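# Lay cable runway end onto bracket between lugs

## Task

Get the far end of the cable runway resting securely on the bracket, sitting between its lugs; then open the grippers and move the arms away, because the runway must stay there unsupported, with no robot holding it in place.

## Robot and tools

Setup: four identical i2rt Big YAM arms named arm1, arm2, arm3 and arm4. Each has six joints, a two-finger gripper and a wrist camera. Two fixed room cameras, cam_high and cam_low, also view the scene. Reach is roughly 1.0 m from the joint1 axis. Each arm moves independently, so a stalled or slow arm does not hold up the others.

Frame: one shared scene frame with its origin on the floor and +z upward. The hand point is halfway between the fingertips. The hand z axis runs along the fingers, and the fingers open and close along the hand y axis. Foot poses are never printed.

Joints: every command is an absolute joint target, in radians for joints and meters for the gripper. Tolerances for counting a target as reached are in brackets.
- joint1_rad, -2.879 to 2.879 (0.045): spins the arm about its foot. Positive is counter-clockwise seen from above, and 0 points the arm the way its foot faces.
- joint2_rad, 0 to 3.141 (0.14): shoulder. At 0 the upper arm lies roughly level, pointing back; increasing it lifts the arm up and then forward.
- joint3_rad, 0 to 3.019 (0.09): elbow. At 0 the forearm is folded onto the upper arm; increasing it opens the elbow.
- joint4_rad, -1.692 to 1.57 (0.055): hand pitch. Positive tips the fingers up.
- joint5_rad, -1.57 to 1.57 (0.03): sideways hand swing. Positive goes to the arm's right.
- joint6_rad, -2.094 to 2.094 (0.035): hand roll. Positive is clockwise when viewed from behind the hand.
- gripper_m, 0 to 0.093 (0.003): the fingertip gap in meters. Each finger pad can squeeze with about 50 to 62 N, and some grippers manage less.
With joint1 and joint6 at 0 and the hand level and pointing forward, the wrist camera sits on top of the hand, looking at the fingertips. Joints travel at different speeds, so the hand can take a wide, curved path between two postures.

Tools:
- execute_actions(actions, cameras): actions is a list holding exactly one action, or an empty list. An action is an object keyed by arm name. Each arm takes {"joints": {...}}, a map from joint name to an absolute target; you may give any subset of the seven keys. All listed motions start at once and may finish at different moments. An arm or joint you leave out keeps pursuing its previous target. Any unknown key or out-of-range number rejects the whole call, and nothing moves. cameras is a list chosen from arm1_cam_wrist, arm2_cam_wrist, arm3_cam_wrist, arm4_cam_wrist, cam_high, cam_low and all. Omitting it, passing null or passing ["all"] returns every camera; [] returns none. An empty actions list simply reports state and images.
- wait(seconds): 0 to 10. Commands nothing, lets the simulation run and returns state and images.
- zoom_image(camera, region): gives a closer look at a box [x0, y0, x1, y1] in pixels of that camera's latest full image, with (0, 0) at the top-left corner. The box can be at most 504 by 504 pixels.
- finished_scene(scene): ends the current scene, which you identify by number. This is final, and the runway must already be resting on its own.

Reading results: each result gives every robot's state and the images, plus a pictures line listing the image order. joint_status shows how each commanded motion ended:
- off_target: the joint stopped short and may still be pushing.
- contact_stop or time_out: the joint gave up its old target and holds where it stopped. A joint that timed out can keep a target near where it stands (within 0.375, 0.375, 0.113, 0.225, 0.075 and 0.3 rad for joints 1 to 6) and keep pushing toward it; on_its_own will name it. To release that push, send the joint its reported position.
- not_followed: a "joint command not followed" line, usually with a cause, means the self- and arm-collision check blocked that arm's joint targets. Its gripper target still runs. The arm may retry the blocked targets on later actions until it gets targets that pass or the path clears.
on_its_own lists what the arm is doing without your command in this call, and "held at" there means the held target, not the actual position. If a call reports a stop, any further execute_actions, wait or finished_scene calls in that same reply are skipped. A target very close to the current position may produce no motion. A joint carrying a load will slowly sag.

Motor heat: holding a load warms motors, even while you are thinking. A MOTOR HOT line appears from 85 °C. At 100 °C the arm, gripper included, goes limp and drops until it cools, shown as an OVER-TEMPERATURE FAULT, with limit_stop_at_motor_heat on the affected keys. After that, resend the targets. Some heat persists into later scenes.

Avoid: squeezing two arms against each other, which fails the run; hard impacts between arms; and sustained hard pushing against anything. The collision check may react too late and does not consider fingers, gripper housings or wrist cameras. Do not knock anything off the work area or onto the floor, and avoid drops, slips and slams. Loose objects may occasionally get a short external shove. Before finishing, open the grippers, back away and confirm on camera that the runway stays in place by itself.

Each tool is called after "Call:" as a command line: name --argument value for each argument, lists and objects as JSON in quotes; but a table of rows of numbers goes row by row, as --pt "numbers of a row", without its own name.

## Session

Call:
execute_actions --actions '[]'

Scene clock: 0.00 s.
Motor temperatures (°C, as the motors report them): arm1=[27 28 31 30 27 26] | arm2=[29 32 37 29 29 28] | arm3=[29 32 38 28 29 27] | arm4=[26 35 34 27 27 26]
arm1.joint_positions: joint1_rad=+0.465 joint2_rad=+0.447 joint3_rad=+1.340 joint4_rad=-1.207 joint5_rad=-0.143 joint6_rad=-0.373 gripper_m=+0.094
arm1.joint_status: not commanded
arm1.hand: x=-1.0807 y=-0.3086 z=+1.3855 quat_wxyz=(-0.384, +0.750, -0.310, -0.441) (m; scene frame)
arm2.joint_positions: joint1_rad=-0.284 joint2_rad=+0.449 joint3_rad=+1.440 joint4_rad=-1.362 joint5_rad=+0.118 joint6_rad=-0.475 gripper_m=+0.095
arm2.joint_status: not commanded
arm2.hand: x=-0.3762 y=+0.3954 z=+1.3846 quat_wxyz=(-0.135, -0.592, -0.572, +0.551) (m; scene frame)
arm3.joint_positions: joint1_rad=-0.369 joint2_rad=+0.598 joint3_rad=+1.390 joint4_rad=-1.327 joint5_rad=-0.220 joint6_rad=-0.017 gripper_m=+0.094
arm3.joint_status: not commanded
arm3.hand: x=+0.6353 y=-0.3150 z=+1.3256 quat_wxyz=(-0.332, +0.582, -0.640, -0.376) (m; scene frame)
arm4.joint_positions: joint1_rad=-0.424 joint2_rad=+0.536 joint3_rad=+1.355 joint4_rad=-1.172 joint5_rad=-0.052 joint6_rad=+0.433 gripper_m=+0.094
arm4.joint_status: not commanded
arm4.hand: x=+1.1374 y=+0.2913 z=+1.4186 quat_wxyz=(-0.433, -0.759, -0.314, +0.372) (m; scene frame)
pictures: arm1_cam_wrist, arm2_cam_wrist, arm3_cam_wrist, arm4_cam_wrist, cam_high, cam_low
Images, in order (width x height): arm1_cam_wrist 616x616, arm2_cam_wrist 616x616, arm3_cam_wrist 616x616, arm4_cam_wrist 616x616, cam_high 672x504, cam_low 672x504.

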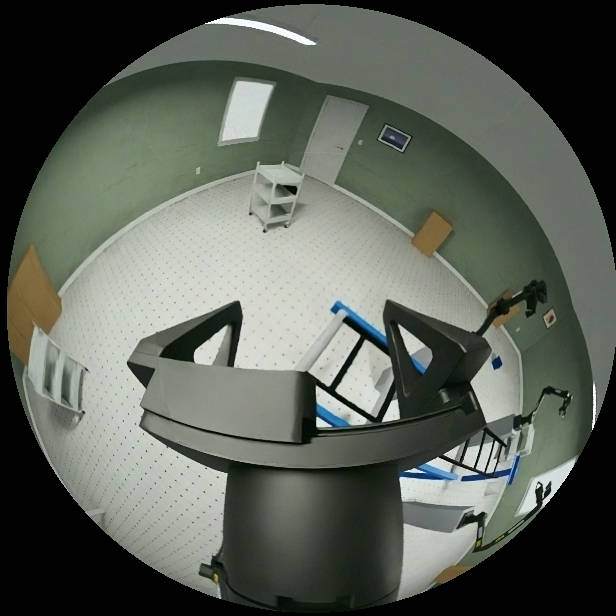

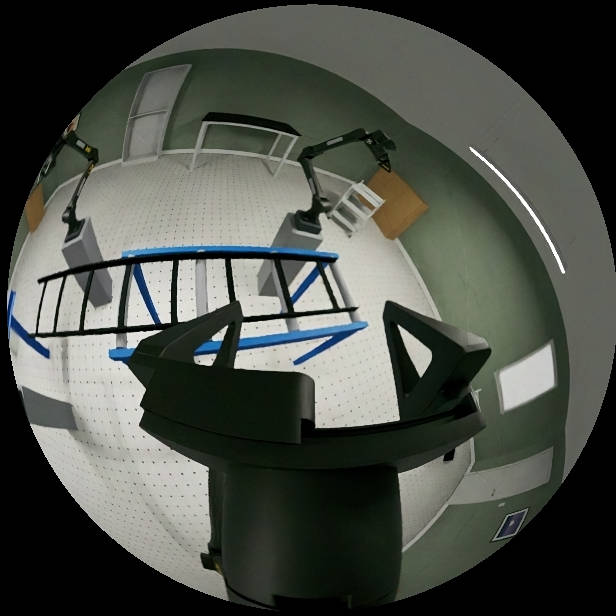

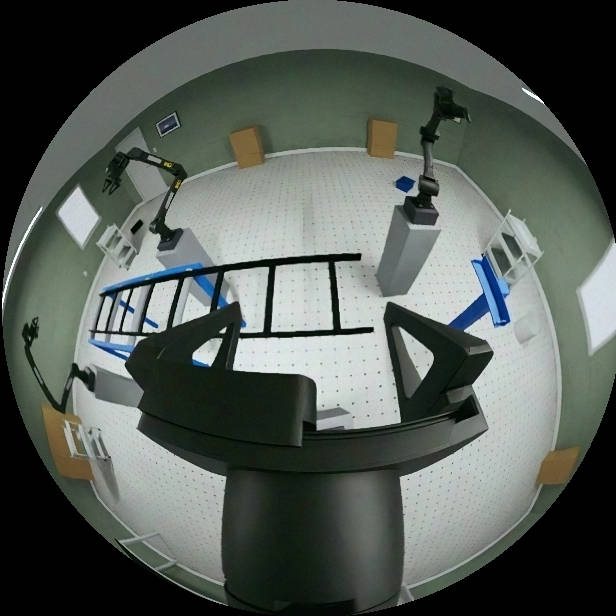

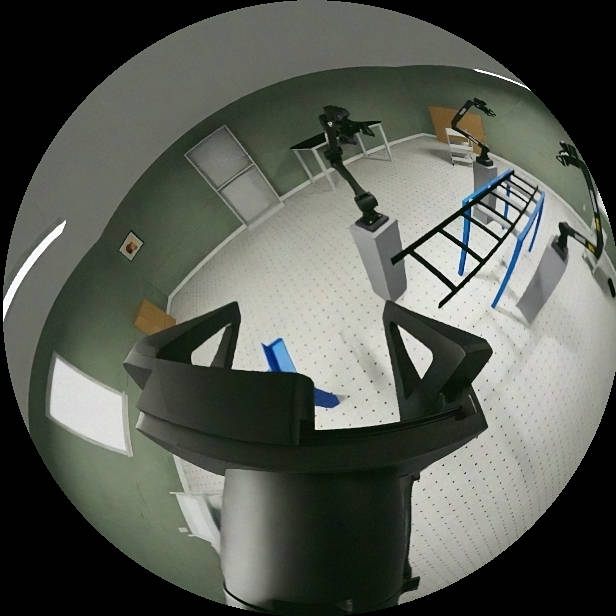

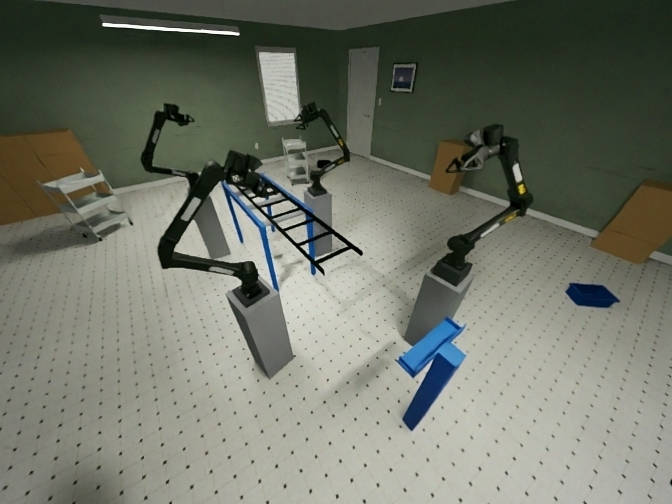

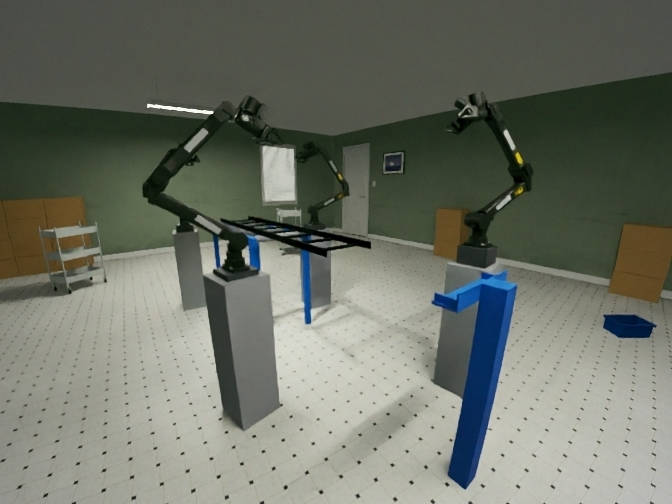

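Call:
zoom_image --camera "arm3_cam_wrist" --region '[180, 230, 400, 360]'

Call:
zoom_image --camera "cam_high" --region '[280, 210, 480, 390]'

Call:
zoom_image --camera "cam_low" --region '[270, 210, 530, 330]'

Region (180, 230, 400, 360) of arm3_cam_wrist's 616x616 image, scaled by 2.291, with more detail than that image has; it fills the top 298 rows of this view, and the rest is white.

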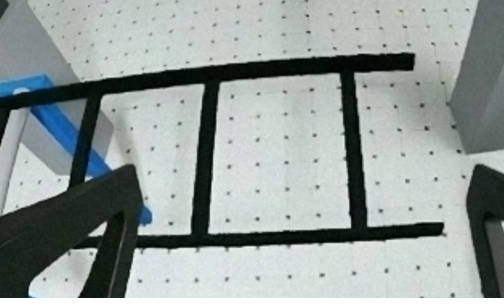

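Region (280, 210, 480, 390) of cam_high's 672x504 image, scaled by 2.520, with more detail than that image has; it fills the top 454 rows of this view, and the rest is white.

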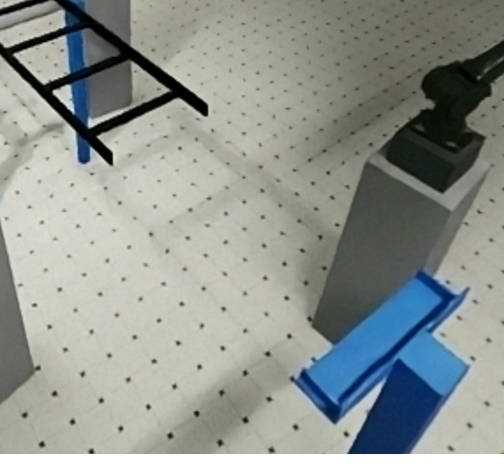

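Region (270, 210, 530, 330) of cam_low's 672x504 image, scaled by 1.938, with more detail than that image has; it fills the top 233 rows of this view, and the rest is white.

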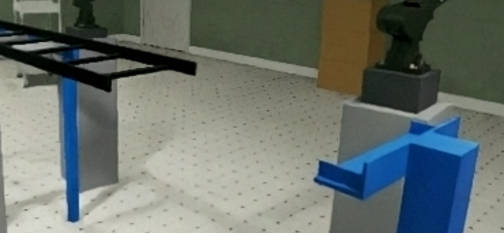

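Call:
zoom_image --camera "cam_low" --region '[270, 170, 410, 280]'

Call:
zoom_image --camera "cam_low" --region '[420, 255, 540, 345]'

Call:
zoom_image --camera "cam_high" --region '[385, 305, 485, 405]'

Region (270, 170, 410, 280) of cam_low's 672x504 image, scaled by 3.600, with more detail than that image has; it fills the top 396 rows of this view, and the rest is white.

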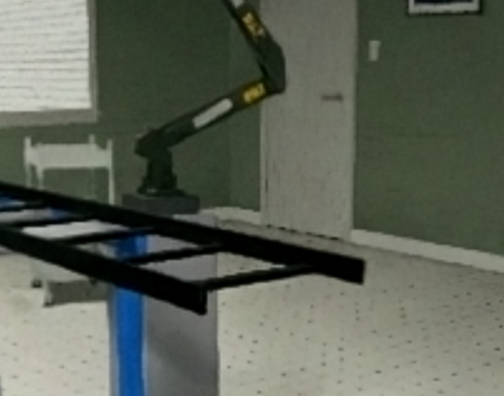

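Region (420, 255, 540, 345) of cam_low's 672x504 image, scaled by 4.200, with more detail than that image has; it fills the top 378 rows of this view, and the rest is white.

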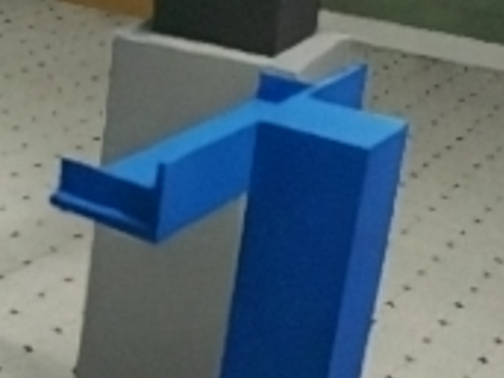

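Region (385, 305, 485, 405) of cam_high's 672x504 image, scaled by 5.040, with more detail than that image has.

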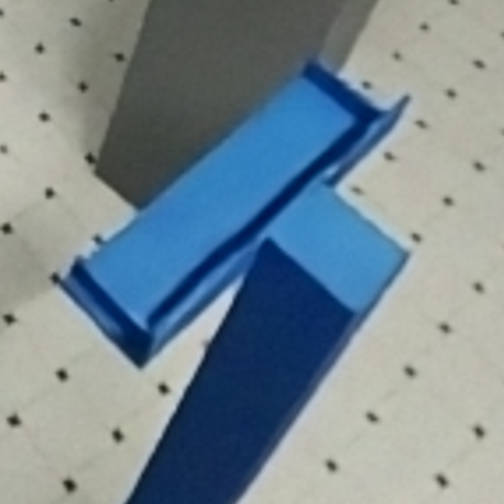

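Call:
execute_actions --actions '[{"arm3": {"joints": {"joint1_rad": 0.16, "joint2_rad": 1.405, "joint3_rad": 1.062, "joint4_rad": -1.188, "joint5_rad": 0.0, "joint6_rad": 1.885}}, "arm4": {"joints": {"joint1_rad": -1.065, "joint2_rad": 2.285, "joint3_rad": 2.22, "joint4_rad": -1.452, "joint5_rad": 0.0, "joint6_rad": 0.585}}}]' --cameras '["arm3_cam_wrist", "arm4_cam_wrist", "cam_low"]'

Scene clock: 68.60 s.
Motor temperatures (°C, as the motors report them): arm1=[27 28 34 30 27 26] | arm2=[29 32 39 29 29 28] | arm3=[29 32 41 28 29 27] | arm4=[26 35 39 27 27 26]
arm1.joint_positions: joint1_rad=+0.465 joint2_rad=+0.447 joint3_rad=+1.340 joint4_rad=-1.207 joint5_rad=-0.143 joint6_rad=-0.373 gripper_m=+0.094
arm1.joint_status: not commanded
arm1.hand: x=-1.0807 y=-0.3086 z=+1.3855 quat_wxyz=(-0.384, +0.750, -0.310, -0.441) (m; scene frame)
arm2.joint_positions: joint1_rad=-0.284 joint2_rad=+0.449 joint3_rad=+1.440 joint4_rad=-1.362 joint5_rad=+0.118 joint6_rad=-0.475 gripper_m=+0.095
arm2.joint_status: not commanded
arm2.hand: x=-0.3762 y=+0.3954 z=+1.3846 quat_wxyz=(-0.135, -0.592, -0.572, +0.551) (m; scene frame)
arm3.joint_positions: joint1_rad=+0.164 joint2_rad=+1.394 joint3_rad=+1.042 joint4_rad=-1.203 joint5_rad=-0.004 joint6_rad=+1.870 gripper_m=+0.094
arm3.joint_status: all done
arm3.hand: x=+0.5077 y=-0.1723 z=+0.9151 quat_wxyz=(+0.003, -0.002, -1.000, -0.008) (m; scene frame)
arm4.joint_positions: joint1_rad=-1.066 joint2_rad=+2.299 joint3_rad=+2.192 joint4_rad=-1.437 joint5_rad=-0.001 joint6_rad=+0.576 gripper_m=+0.094
arm4.joint_status: all done
arm4.hand: x=+0.6129 y=+0.1286 z=+0.9162 quat_wxyz=(-0.008, -1.000, +0.013, +0.004) (m; scene frame)
pictures: arm3_cam_wrist, arm4_cam_wrist, cam_low
Images, in order (width x height): arm3_cam_wrist 616x616, arm4_cam_wrist 616x616, cam_low 672x504.

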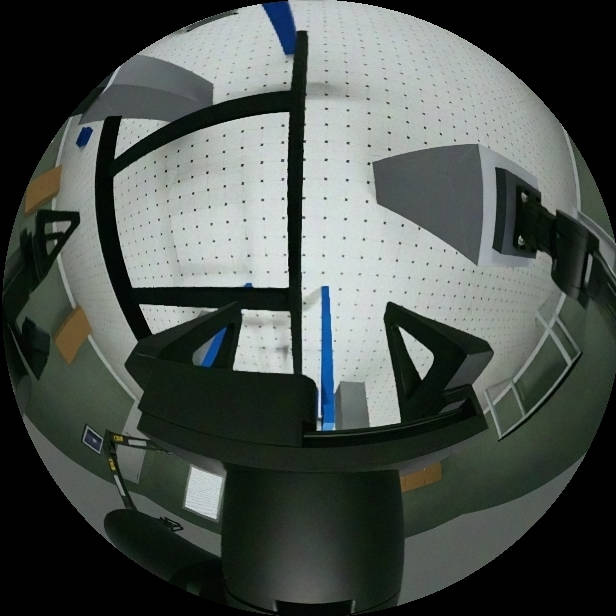

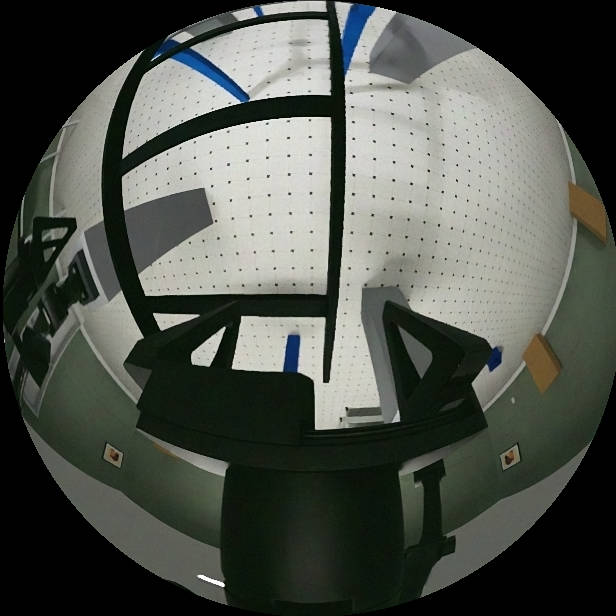

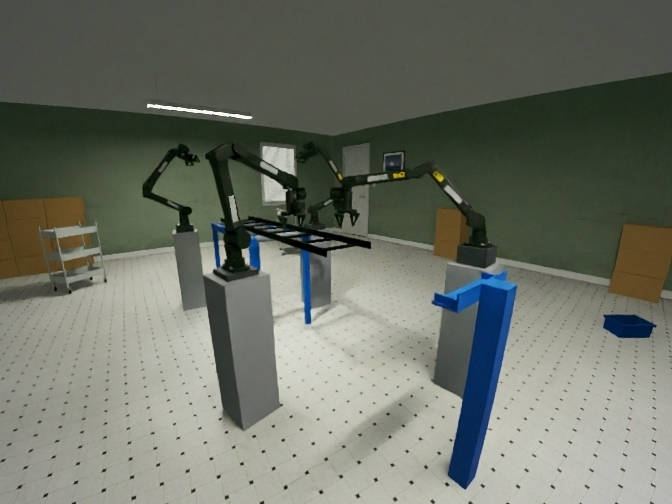

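Call:
execute_actions --actions '[]'

Scene clock: 89.83 s.
Motor temperatures (°C, as the motors report them): arm1=[27 28 34 30 27 26] | arm2=[29 32 39 29 29 28] | arm3=[29 32 41 28 29 27] | arm4=[26 38 40 27 27 26]
arm1.joint_positions: joint1_rad=+0.465 joint2_rad=+0.447 joint3_rad=+1.340 joint4_rad=-1.207 joint5_rad=-0.143 joint6_rad=-0.373 gripper_m=+0.094
arm1.joint_status: not commanded
arm1.hand: x=-1.0807 y=-0.3086 z=+1.3855 quat_wxyz=(-0.384, +0.750, -0.310, -0.441) (m; scene frame)
arm2.joint_positions: joint1_rad=-0.284 joint2_rad=+0.449 joint3_rad=+1.440 joint4_rad=-1.362 joint5_rad=+0.118 joint6_rad=-0.475 gripper_m=+0.095
arm2.joint_status: not commanded
arm2.hand: x=-0.3762 y=+0.3954 z=+1.3846 quat_wxyz=(-0.135, -0.592, -0.572, +0.551) (m; scene frame)
arm3.joint_positions: joint1_rad=+0.164 joint2_rad=+1.394 joint3_rad=+1.042 joint4_rad=-1.203 joint5_rad=-0.004 joint6_rad=+1.871 gripper_m=+0.094
arm3.joint_status: all done
arm3.hand: x=+0.5077 y=-0.1723 z=+0.9151 quat_wxyz=(+0.003, -0.003, -1.000, -0.008) (m; scene frame)
arm4.joint_positions: joint1_rad=-1.066 joint2_rad=+2.299 joint3_rad=+2.192 joint4_rad=-1.437 joint5_rad=-0.001 joint6_rad=+0.576 gripper_m=+0.094
arm4.joint_status: all done
arm4.hand: x=+0.6129 y=+0.1286 z=+0.9162 quat_wxyz=(-0.008, -1.000, +0.013, +0.004) (m; scene frame)
pictures: arm1_cam_wrist, arm2_cam_wrist, arm3_cam_wrist, arm4_cam_wrist, cam_high, cam_low
Images, in order (width x height): arm1_cam_wrist 616x616, arm2_cam_wrist 616x616, arm3_cam_wrist 616x616, arm4_cam_wrist 616x616, cam_high 672x504, cam_low 672x504.

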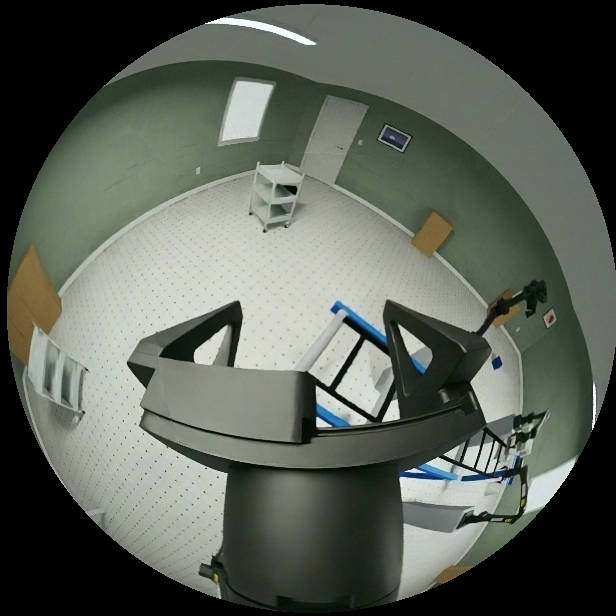

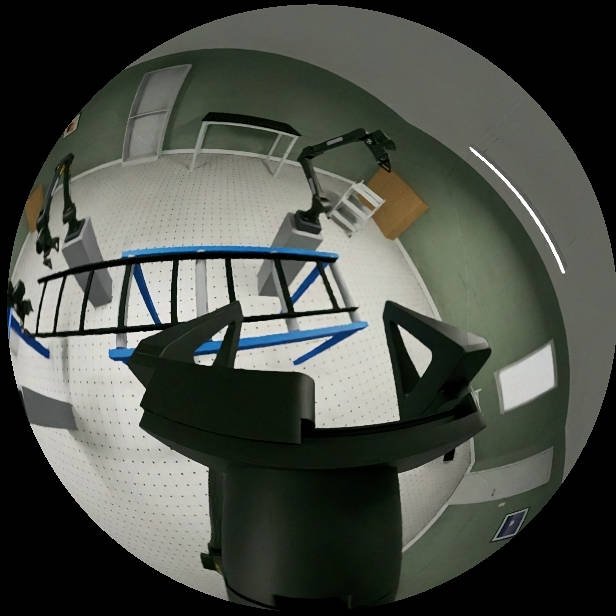

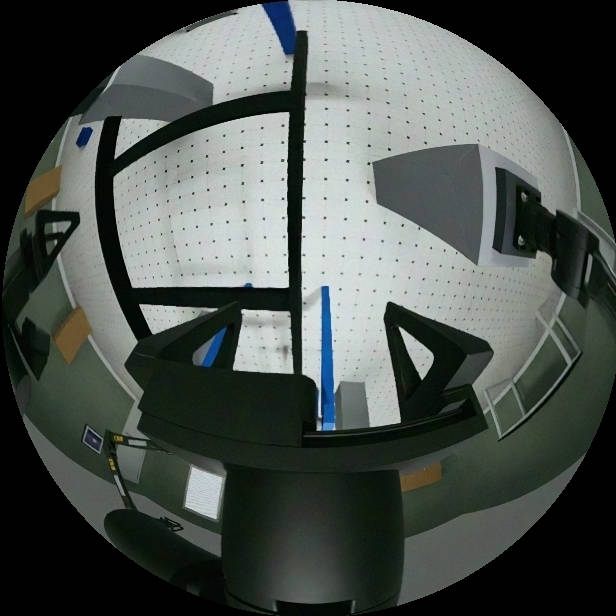

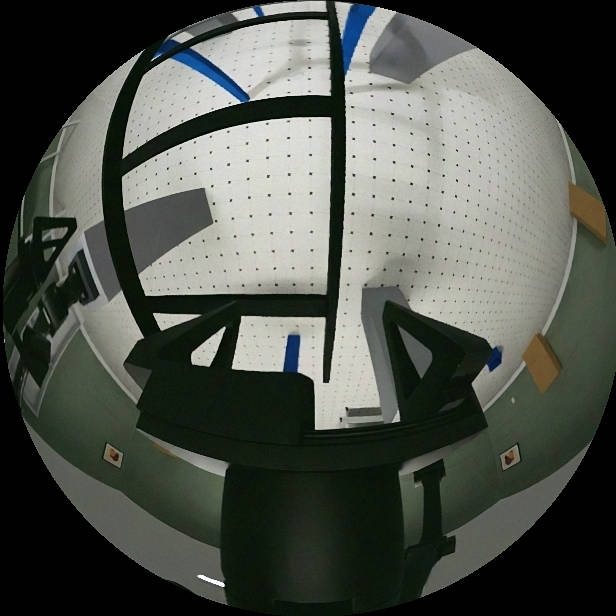

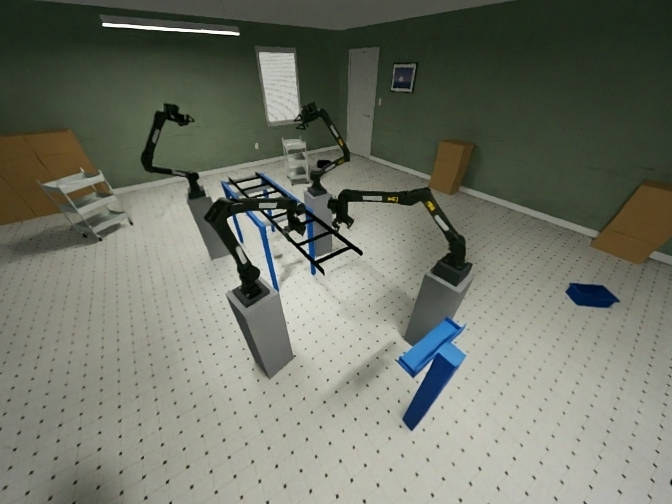

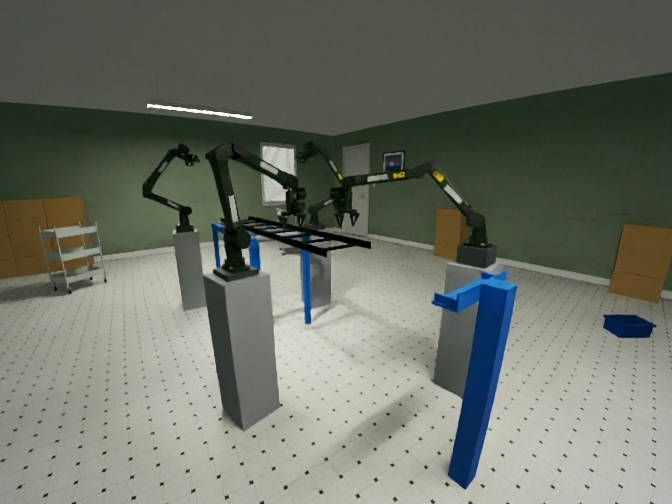

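Call:
execute_actions --actions '[{"arm3":{"joints":{"joint1_rad":0.119,"joint2_rad":1.487,"joint3_rad":1.005,"joint4_rad":-1.075,"joint6_rad":1.82}},"arm4":{"joints":{"joint1_rad":-1.089,"joint2_rad":2.275,"joint3_rad":2.045,"joint4_rad":-1.30,"joint6_rad":0.525}}}]' --cameras '["arm3_cam_wrist","arm4_cam_wrist"]'

Scene clock: 133.67 s.
Motor temperatures (°C, as the motors report them): arm1=[27 28 34 30 27 26] | arm2=[29 31 39 29 29 28] | arm3=[29 32 41 28 29 27] | arm4=[26 40 41 27 27 26]
arm1.joint_positions: joint1_rad=+0.465 joint2_rad=+0.447 joint3_rad=+1.340 joint4_rad=-1.207 joint5_rad=-0.143 joint6_rad=-0.373 gripper_m=+0.094
arm1.joint_status: not commanded
arm1.hand: x=-1.0807 y=-0.3086 z=+1.3855 quat_wxyz=(-0.384, +0.750, -0.310, -0.441) (m; scene frame)
arm2.joint_positions: joint1_rad=-0.284 joint2_rad=+0.449 joint3_rad=+1.440 joint4_rad=-1.362 joint5_rad=+0.118 joint6_rad=-0.475 gripper_m=+0.095
arm2.joint_status: not commanded
arm2.hand: x=-0.3762 y=+0.3954 z=+1.3846 quat_wxyz=(-0.135, -0.592, -0.572, +0.551) (m; scene frame)
arm3.joint_positions: joint1_rad=+0.120 joint2_rad=+1.491 joint3_rad=+0.997 joint4_rad=-1.092 joint5_rad=-0.003 joint6_rad=+1.834 gripper_m=+0.094
arm3.joint_status: all done
arm3.hand: x=+0.5223 y=-0.1605 z=+0.8642 quat_wxyz=(-0.001, -0.006, -1.000, +0.007) (m; scene frame)
arm4.joint_positions: joint1_rad=-1.087 joint2_rad=+2.285 joint3_rad=+2.040 joint4_rad=-1.317 joint5_rad=-0.001 joint6_rad=+0.534 gripper_m=+0.094
arm4.joint_status: all done
arm4.hand: x=+0.6208 y=+0.1497 z=+0.8688 quat_wxyz=(-0.003, -1.000, +0.002, -0.004) (m; scene frame)
pictures: arm3_cam_wrist, arm4_cam_wrist
Images, in order (width x height): arm3_cam_wrist 616x616, arm4_cam_wrist 616x616.

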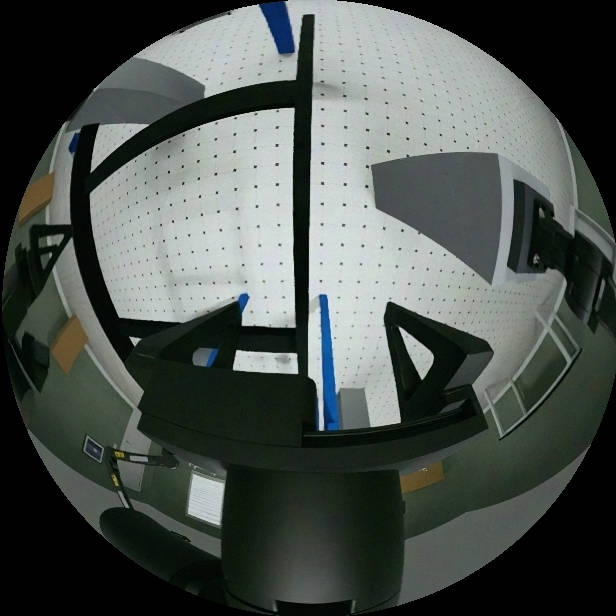

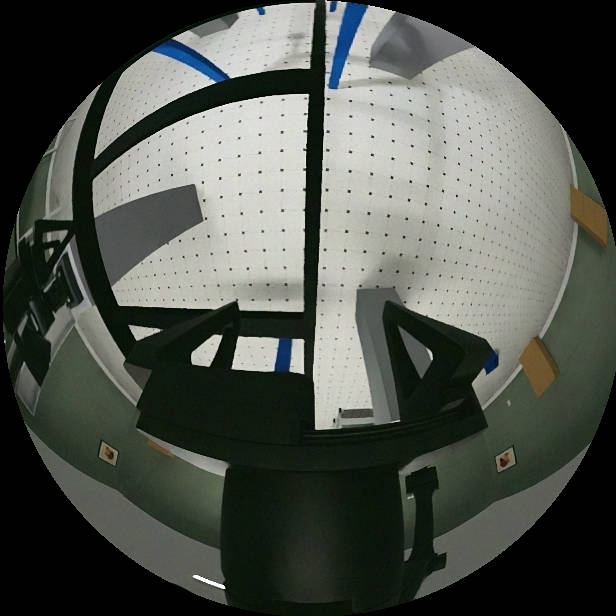

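Call:
execute_actions --actions '[{"arm3":{"joints":{"joint1_rad":0.112,"joint2_rad":1.555,"joint3_rad":0.963,"joint4_rad":-0.950,"joint6_rad":1.855,"gripper_m":0.055}},"arm4":{"joints":{"joint1_rad":-1.087,"joint2_rad":2.315,"joint3_rad":1.995,"joint4_rad":-1.21,"joint6_rad":0.566,"gripper_m":0.055}}}]' --cameras '["arm3_cam_wrist","arm4_cam_wrist"]'

Scene clock: 149.40 s.
Motor temperatures (°C, as the motors report them): arm1=[27 28 34 30 27 26] | arm2=[29 31 39 29 29 28] | arm3=[29 32 40 28 29 27] | arm4=[26 40 40 27 27 26]
arm1.joint_positions: joint1_rad=+0.465 joint2_rad=+0.447 joint3_rad=+1.340 joint4_rad=-1.207 joint5_rad=-0.143 joint6_rad=-0.373 gripper_m=+0.094
arm1.joint_status: not commanded
arm1.hand: x=-1.0807 y=-0.3086 z=+1.3855 quat_wxyz=(-0.384, +0.750, -0.310, -0.441) (m; scene frame)
arm2.joint_positions: joint1_rad=-0.284 joint2_rad=+0.449 joint3_rad=+1.440 joint4_rad=-1.362 joint5_rad=+0.118 joint6_rad=-0.475 gripper_m=+0.095
arm2.joint_status: not commanded
arm2.hand: x=-0.3762 y=+0.3954 z=+1.3846 quat_wxyz=(-0.135, -0.592, -0.572, +0.551) (m; scene frame)
arm3.joint_positions: joint1_rad=+0.120 joint2_rad=+1.552 joint3_rad=+0.959 joint4_rad=-0.968 joint5_rad=-0.003 joint6_rad=+1.841 gripper_m=+0.055
arm3.joint_status: all done
arm3.hand: x=+0.5199 y=-0.1508 z=+0.8284 quat_wxyz=(+0.002, -0.009, -1.000, -0.005) (m; scene frame)
arm4.joint_positions: joint1_rad=-1.087 joint2_rad=+2.288 joint3_rad=+1.997 joint4_rad=-1.228 joint5_rad=-0.001 joint6_rad=+0.557 gripper_m=+0.055
arm4.joint_status: all done
arm4.hand: x=+0.6153 y=+0.1462 z=+0.8511 quat_wxyz=(-0.015, -1.000, +0.014, +0.015) (m; scene frame)
pictures: arm3_cam_wrist, arm4_cam_wrist
Images, in order (width x height): arm3_cam_wrist 616x616, arm4_cam_wrist 616x616.

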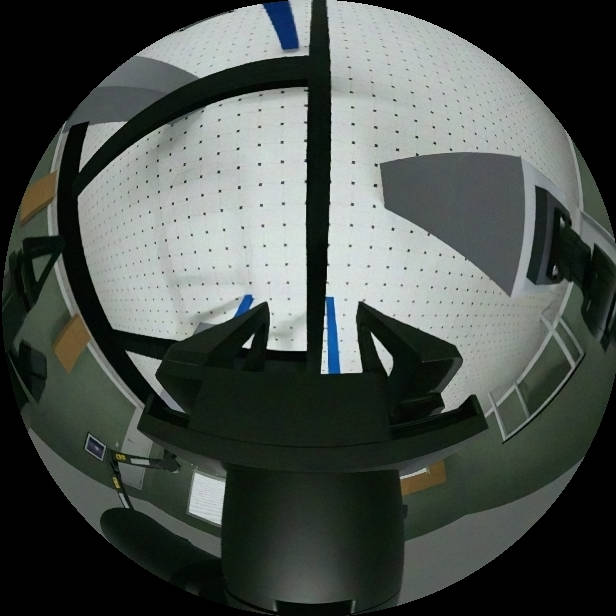

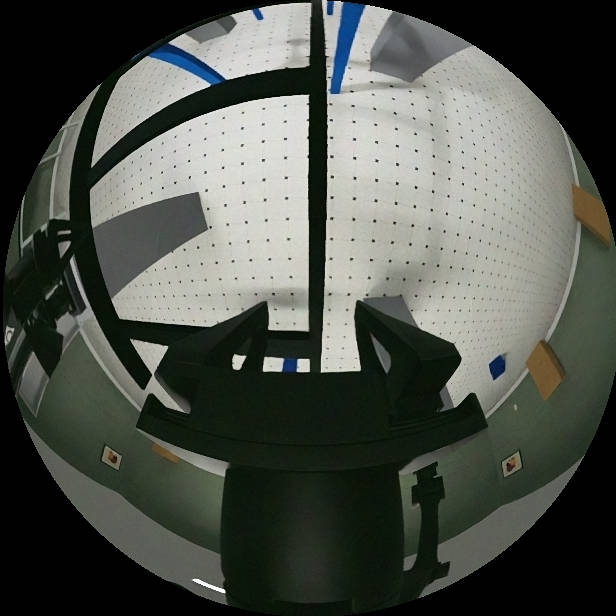

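Call:
execute_actions --actions '[{"arm3":{"joints":{"gripper_m":0.0}},"arm4":{"joints":{"joint2_rad":2.345,"joint3_rad":1.99,"gripper_m":0.04}}}]' --cameras '["arm4_cam_wrist"]'

Scene clock: 155.67 s.
Motor temperatures (°C, as the motors report them): arm1=[27 28 34 30 27 26] | arm2=[29 31 39 29 29 28] | arm3=[29 32 40 28 29 27] | arm4=[26 39 39 27 27 26]
arm1.joint_positions: joint1_rad=+0.465 joint2_rad=+0.447 joint3_rad=+1.340 joint4_rad=-1.207 joint5_rad=-0.143 joint6_rad=-0.373 gripper_m=+0.094
arm1.joint_status: not commanded
arm1.hand: x=-1.0807 y=-0.3086 z=+1.3855 quat_wxyz=(-0.384, +0.750, -0.310, -0.441) (m; scene frame)
arm2.joint_positions: joint1_rad=-0.284 joint2_rad=+0.449 joint3_rad=+1.440 joint4_rad=-1.362 joint5_rad=+0.118 joint6_rad=-0.475 gripper_m=+0.095
arm2.joint_status: not commanded
arm2.hand: x=-0.3762 y=+0.3954 z=+1.3846 quat_wxyz=(-0.135, -0.592, -0.572, +0.551) (m; scene frame)
arm3.joint_positions: joint1_rad=+0.120 joint2_rad=+1.552 joint3_rad=+0.957 joint4_rad=-0.968 joint5_rad=-0.004 joint6_rad=+1.845 gripper_m=+0.008
arm3.joint_status: gripper_m off_target (ended at +0.008, target +0.000)
arm3.hand: x=+0.5200 y=-0.1519 z=+0.8277 quat_wxyz=(+0.002, -0.012, -1.000, -0.004) (m; scene frame)
arm4.joint_positions: joint1_rad=-1.087 joint2_rad=+2.316 joint3_rad=+1.994 joint4_rad=-1.227 joint5_rad=-0.001 joint6_rad=+0.558 gripper_m=+0.040
arm4.joint_status: all done
arm4.hand: x=+0.6195 y=+0.1485 z=+0.8310 quat_wxyz=(-0.007, -1.000, +0.014, +0.001) (m; scene frame)
pictures: arm4_cam_wrist
Images, in order (width x height): arm4_cam_wrist 616x616.

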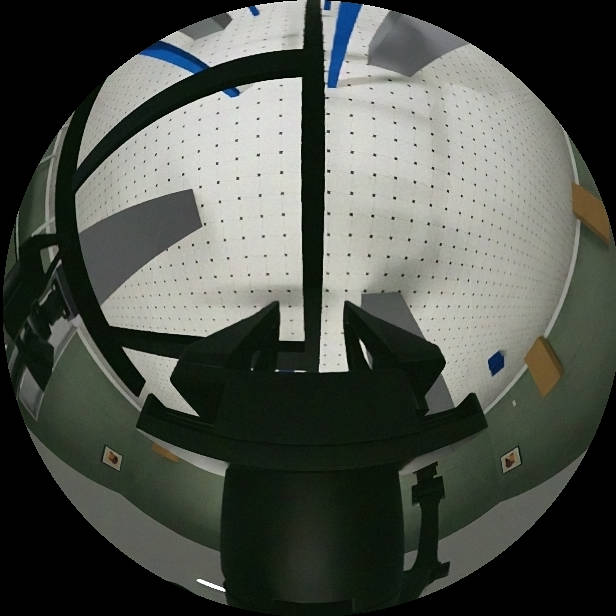

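Call:
execute_actions --actions '[{"arm4":{"joints":{"joint2_rad":2.357,"gripper_m":0.0}}}]' --cameras '[]'

Scene clock: 158.90 s.
Motor temperatures (°C, as the motors report them): arm1=[27 28 34 30 27 26] | arm2=[29 31 39 29 29 28] | arm3=[29 32 40 28 29 27] | arm4=[26 39 39 27 27 26]
arm1.joint_positions: joint1_rad=+0.465 joint2_rad=+0.447 joint3_rad=+1.340 joint4_rad=-1.207 joint5_rad=-0.143 joint6_rad=-0.373 gripper_m=+0.094
arm1.joint_status: not commanded
arm1.hand: x=-1.0807 y=-0.3086 z=+1.3855 quat_wxyz=(-0.384, +0.750, -0.310, -0.441) (m; scene frame)
arm2.joint_positions: joint1_rad=-0.284 joint2_rad=+0.449 joint3_rad=+1.440 joint4_rad=-1.362 joint5_rad=+0.118 joint6_rad=-0.475 gripper_m=+0.095
arm2.joint_status: not commanded
arm2.hand: x=-0.3762 y=+0.3954 z=+1.3846 quat_wxyz=(-0.135, -0.592, -0.572, +0.551) (m; scene frame)
arm3.joint_positions: joint1_rad=+0.120 joint2_rad=+1.552 joint3_rad=+0.957 joint4_rad=-0.968 joint5_rad=-0.004 joint6_rad=+1.846 gripper_m=+0.008
arm3.joint_status: not commanded
arm3.hand: x=+0.5200 y=-0.1519 z=+0.8277 quat_wxyz=(+0.002, -0.012, -1.000, -0.004) (m; scene frame)
arm4.joint_positions: joint1_rad=-1.087 joint2_rad=+2.317 joint3_rad=+1.994 joint4_rad=-1.227 joint5_rad=+0.003 joint6_rad=+0.560 gripper_m=+0.009
arm4.joint_status: gripper_m off_target (ended at +0.009, target +0.000); the others done
arm4.hand: x=+0.6193 y=+0.1491 z=+0.8299 quat_wxyz=(-0.005, -1.000, +0.015, +0.002) (m; scene frame)
pictures: none
No camera images: the call's "cameras" was empty. Leave "cameras" out to get every camera's image.

Call:
execute_actions --actions '[{"arm3":{"joints":{"joint1_rad":-0.112,"joint2_rad":1.485,"joint3_rad":0.94,"joint4_rad":-0.971,"joint6_rad":1.61}},"arm4":{"joints":{"joint1_rad":-1.003,"joint2_rad":2.09,"joint3_rad":1.665,"joint4_rad":-1.06,"joint6_rad":0.65}}}]' --cameras '["cam_low"]'

Scene clock: 191.23 s.
Motor temperatures (°C, as the motors report them): arm1=[27 28 34 30 27 26] | arm2=[29 31 39 29 29 28] | arm3=[29 32 40 28 29 27] | arm4=[26 39 38 27 27 26]
arm1.joint_positions: joint1_rad=+0.465 joint2_rad=+0.447 joint3_rad=+1.340 joint4_rad=-1.207 joint5_rad=-0.143 joint6_rad=-0.373 gripper_m=+0.094
arm1.joint_status: not commanded
arm1.hand: x=-1.0807 y=-0.3086 z=+1.3855 quat_wxyz=(-0.384, +0.750, -0.310, -0.441) (m; scene frame)
arm2.joint_positions: joint1_rad=-0.284 joint2_rad=+0.449 joint3_rad=+1.440 joint4_rad=-1.362 joint5_rad=+0.118 joint6_rad=-0.475 gripper_m=+0.095
arm2.joint_status: not commanded
arm2.hand: x=-0.3762 y=+0.3954 z=+1.3846 quat_wxyz=(-0.135, -0.592, -0.572, +0.551) (m; scene frame)
arm3.joint_positions: joint1_rad=-0.120 joint2_rad=+1.519 joint3_rad=+0.920 joint4_rad=-0.976 joint5_rad=-0.001 joint6_rad=+1.607 gripper_m=+0.008
arm3.joint_status: all done
arm3.hand: x=+0.6160 y=-0.1557 z=+0.8286 quat_wxyz=(-0.001, -0.013, -1.000, +0.001) (m; scene frame)
arm4.joint_positions: joint1_rad=-0.999 joint2_rad=+2.120 joint3_rad=+1.633 joint4_rad=-1.075 joint5_rad=+0.001 joint6_rad=+0.653 gripper_m=+0.009
arm4.joint_status: all done
arm4.hand: x=+0.7167 y=+0.1433 z=+0.8296 quat_wxyz=(-0.003, -1.000, +0.018, -0.004) (m; scene frame)
pictures: cam_low
Images, in order (width x height): cam_low 672x504.

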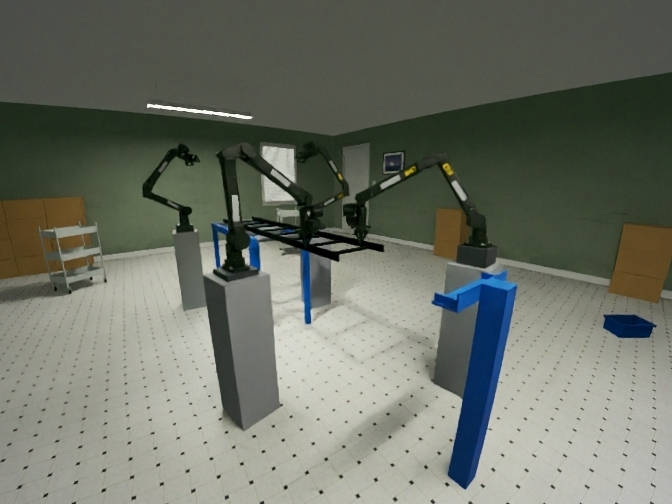

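Call:
execute_actions --actions '[{"arm3":{"joints":{"joint1_rad":-0.412,"joint2_rad":1.49,"joint3_rad":0.998,"joint4_rad":-0.985,"joint6_rad":1.31}},"arm4":{"joints":{"joint1_rad":-0.867,"joint2_rad":1.88,"joint3_rad":1.35,"joint4_rad":-0.93,"joint6_rad":0.795}}}]' --cameras '[]'

Scene clock: 203.50 s.
Motor temperatures (°C, as the motors report them): arm1=[27 28 34 30 27 26] | arm2=[29 31 39 29 29 28] | arm3=[29 32 40 28 29 27] | arm4=[26 40 39 27 27 26]
arm1.joint_positions: joint1_rad=+0.465 joint2_rad=+0.447 joint3_rad=+1.340 joint4_rad=-1.207 joint5_rad=-0.143 joint6_rad=-0.373 gripper_m=+0.094
arm1.joint_status: not commanded
arm1.hand: x=-1.0807 y=-0.3086 z=+1.3855 quat_wxyz=(-0.384, +0.750, -0.310, -0.441) (m; scene frame)
arm2.joint_positions: joint1_rad=-0.284 joint2_rad=+0.449 joint3_rad=+1.440 joint4_rad=-1.362 joint5_rad=+0.118 joint6_rad=-0.475 gripper_m=+0.095
arm2.joint_status: not commanded
arm2.hand: x=-0.3762 y=+0.3954 z=+1.3846 quat_wxyz=(-0.135, -0.592, -0.572, +0.551) (m; scene frame)
arm3.joint_positions: joint1_rad=-0.419 joint2_rad=+1.524 joint3_rad=+0.928 joint4_rad=-0.978 joint5_rad=+0.003 joint6_rad=+1.318 gripper_m=+0.008
arm3.joint_status: all done
arm3.hand: x=+0.7308 y=-0.1694 z=+0.8294 quat_wxyz=(-0.002, -0.018, -1.000, +0.001) (m; scene frame)
arm4.joint_positions: joint1_rad=-0.848 joint2_rad=+1.936 joint3_rad=+1.312 joint4_rad=-0.922 joint5_rad=-0.001 joint6_rad=+0.812 gripper_m=+0.009
arm4.joint_status: all done
arm4.hand: x=+0.8341 y=+0.1274 z=+0.8294 quat_wxyz=(-0.010, -1.000, +0.022, +0.001) (m; scene frame)
pictures: none
No camera images: the call's "cameras" was empty. Leave "cameras" out to get every camera's image.

Call:
execute_actions --actions '[{"arm3":{"joints":{"joint1_rad":-0.665,"joint2_rad":1.575,"joint3_rad":1.137,"joint4_rad":-1.015,"joint6_rad":1.06}},"arm4":{"joints":{"joint1_rad":-0.682,"joint2_rad":1.72,"joint3_rad":1.138,"joint4_rad":-0.855,"joint6_rad":0.985}}}]' --cameras '[]'

Scene clock: 217.07 s.
Motor temperatures (°C, as the motors report them): arm1=[27 28 34 30 27 26] | arm2=[29 31 39 29 29 28] | arm3=[29 32 42 28 29 27] | arm4=[26 40 40 27 27 26]
arm1.joint_positions: joint1_rad=+0.465 joint2_rad=+0.447 joint3_rad=+1.340 joint4_rad=-1.207 joint5_rad=-0.143 joint6_rad=-0.373 gripper_m=+0.094
arm1.joint_status: not commanded
arm1.hand: x=-1.0807 y=-0.3086 z=+1.3855 quat_wxyz=(-0.384, +0.750, -0.310, -0.441) (m; scene frame)
arm2.joint_positions: joint1_rad=-0.284 joint2_rad=+0.449 joint3_rad=+1.440 joint4_rad=-1.362 joint5_rad=+0.118 joint6_rad=-0.475 gripper_m=+0.095
arm2.joint_status: not commanded
arm2.hand: x=-0.3762 y=+0.3954 z=+1.3846 quat_wxyz=(-0.135, -0.592, -0.572, +0.551) (m; scene frame)
arm3.joint_positions: joint1_rad=-0.670 joint2_rad=+1.630 joint3_rad=+1.058 joint4_rad=-1.003 joint5_rad=+0.000 joint6_rad=+1.065 gripper_m=+0.008
arm3.joint_status: all done
arm3.hand: x=+0.8421 y=-0.1695 z=+0.8300 quat_wxyz=(+0.000, -0.016, -1.000, +0.001) (m; scene frame)
arm4.joint_positions: joint1_rad=-0.680 joint2_rad=+1.800 joint3_rad=+1.092 joint4_rad=-0.857 joint5_rad=+0.005 joint6_rad=+0.982 gripper_m=+0.009
arm4.joint_status: all done
arm4.hand: x=+0.9433 y=+0.1255 z=+0.8294 quat_wxyz=(-0.002, -1.000, +0.023, -0.004) (m; scene frame)
pictures: none
No camera images: the call's "cameras" was empty. Leave "cameras" out to get every camera's image.

Call:
execute_actions --actions '[{"arm3":{"joints":{"joint1_rad":-0.865,"joint2_rad":1.70,"joint3_rad":1.345,"joint4_rad":-1.075,"joint6_rad":0.862}},"arm4":{"joints":{"joint1_rad":-0.452,"joint2_rad":1.59,"joint3_rad":0.986,"joint4_rad":-0.815,"joint6_rad":1.22}}}]' --cameras '["cam_high","cam_low"]'

Scene clock: 231.07 s.
Motor temperatures (°C, as the motors report them): arm1=[27 28 34 30 27 26] | arm2=[29 31 39 29 29 28] | arm3=[29 33 44 28 29 27] | arm4=[26 40 40 27 27 26]
arm1.joint_positions: joint1_rad=+0.465 joint2_rad=+0.447 joint3_rad=+1.340 joint4_rad=-1.207 joint5_rad=-0.143 joint6_rad=-0.373 gripper_m=+0.094
arm1.joint_status: not commanded
arm1.hand: x=-1.0807 y=-0.3086 z=+1.3855 quat_wxyz=(-0.384, +0.750, -0.310, -0.441) (m; scene frame)
arm2.joint_positions: joint1_rad=-0.284 joint2_rad=+0.449 joint3_rad=+1.440 joint4_rad=-1.362 joint5_rad=+0.118 joint6_rad=-0.475 gripper_m=+0.095
arm2.joint_status: not commanded
arm2.hand: x=-0.3762 y=+0.3954 z=+1.3846 quat_wxyz=(-0.135, -0.592, -0.572, +0.551) (m; scene frame)
arm3.joint_positions: joint1_rad=-0.866 joint2_rad=+1.772 joint3_rad=+1.272 joint4_rad=-1.075 joint5_rad=+0.000 joint6_rad=+0.868 gripper_m=+0.008
arm3.joint_status: all done
arm3.hand: x=+0.9542 y=-0.1710 z=+0.8373 quat_wxyz=(+0.000, -0.016, -1.000, +0.001) (m; scene frame)
arm4.joint_positions: joint1_rad=-0.456 joint2_rad=+1.680 joint3_rad=+0.933 joint4_rad=-0.814 joint5_rad=+0.008 joint6_rad=+1.208 gripper_m=+0.009
arm4.joint_status: all done
arm4.hand: x=+1.0537 y=+0.1215 z=+0.8357 quat_wxyz=(-0.004, -1.000, +0.024, -0.002) (m; scene frame)
pictures: cam_high, cam_low
Images, in order (width x height): cam_high 672x504, cam_low 672x504.

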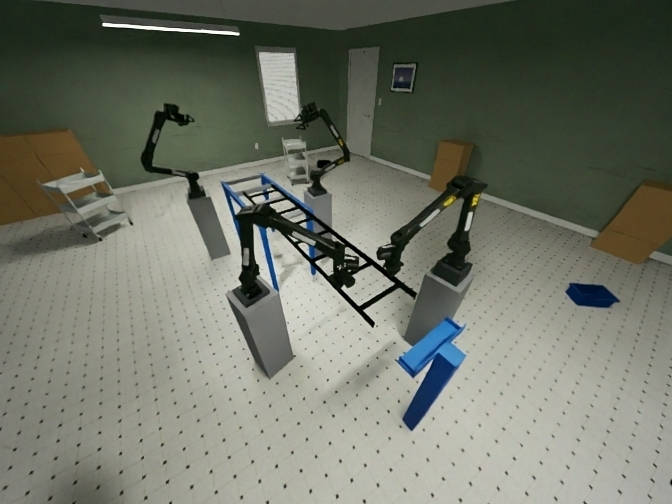

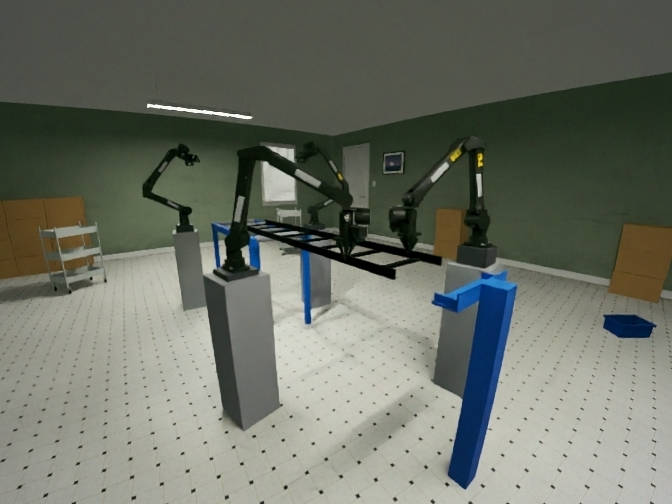

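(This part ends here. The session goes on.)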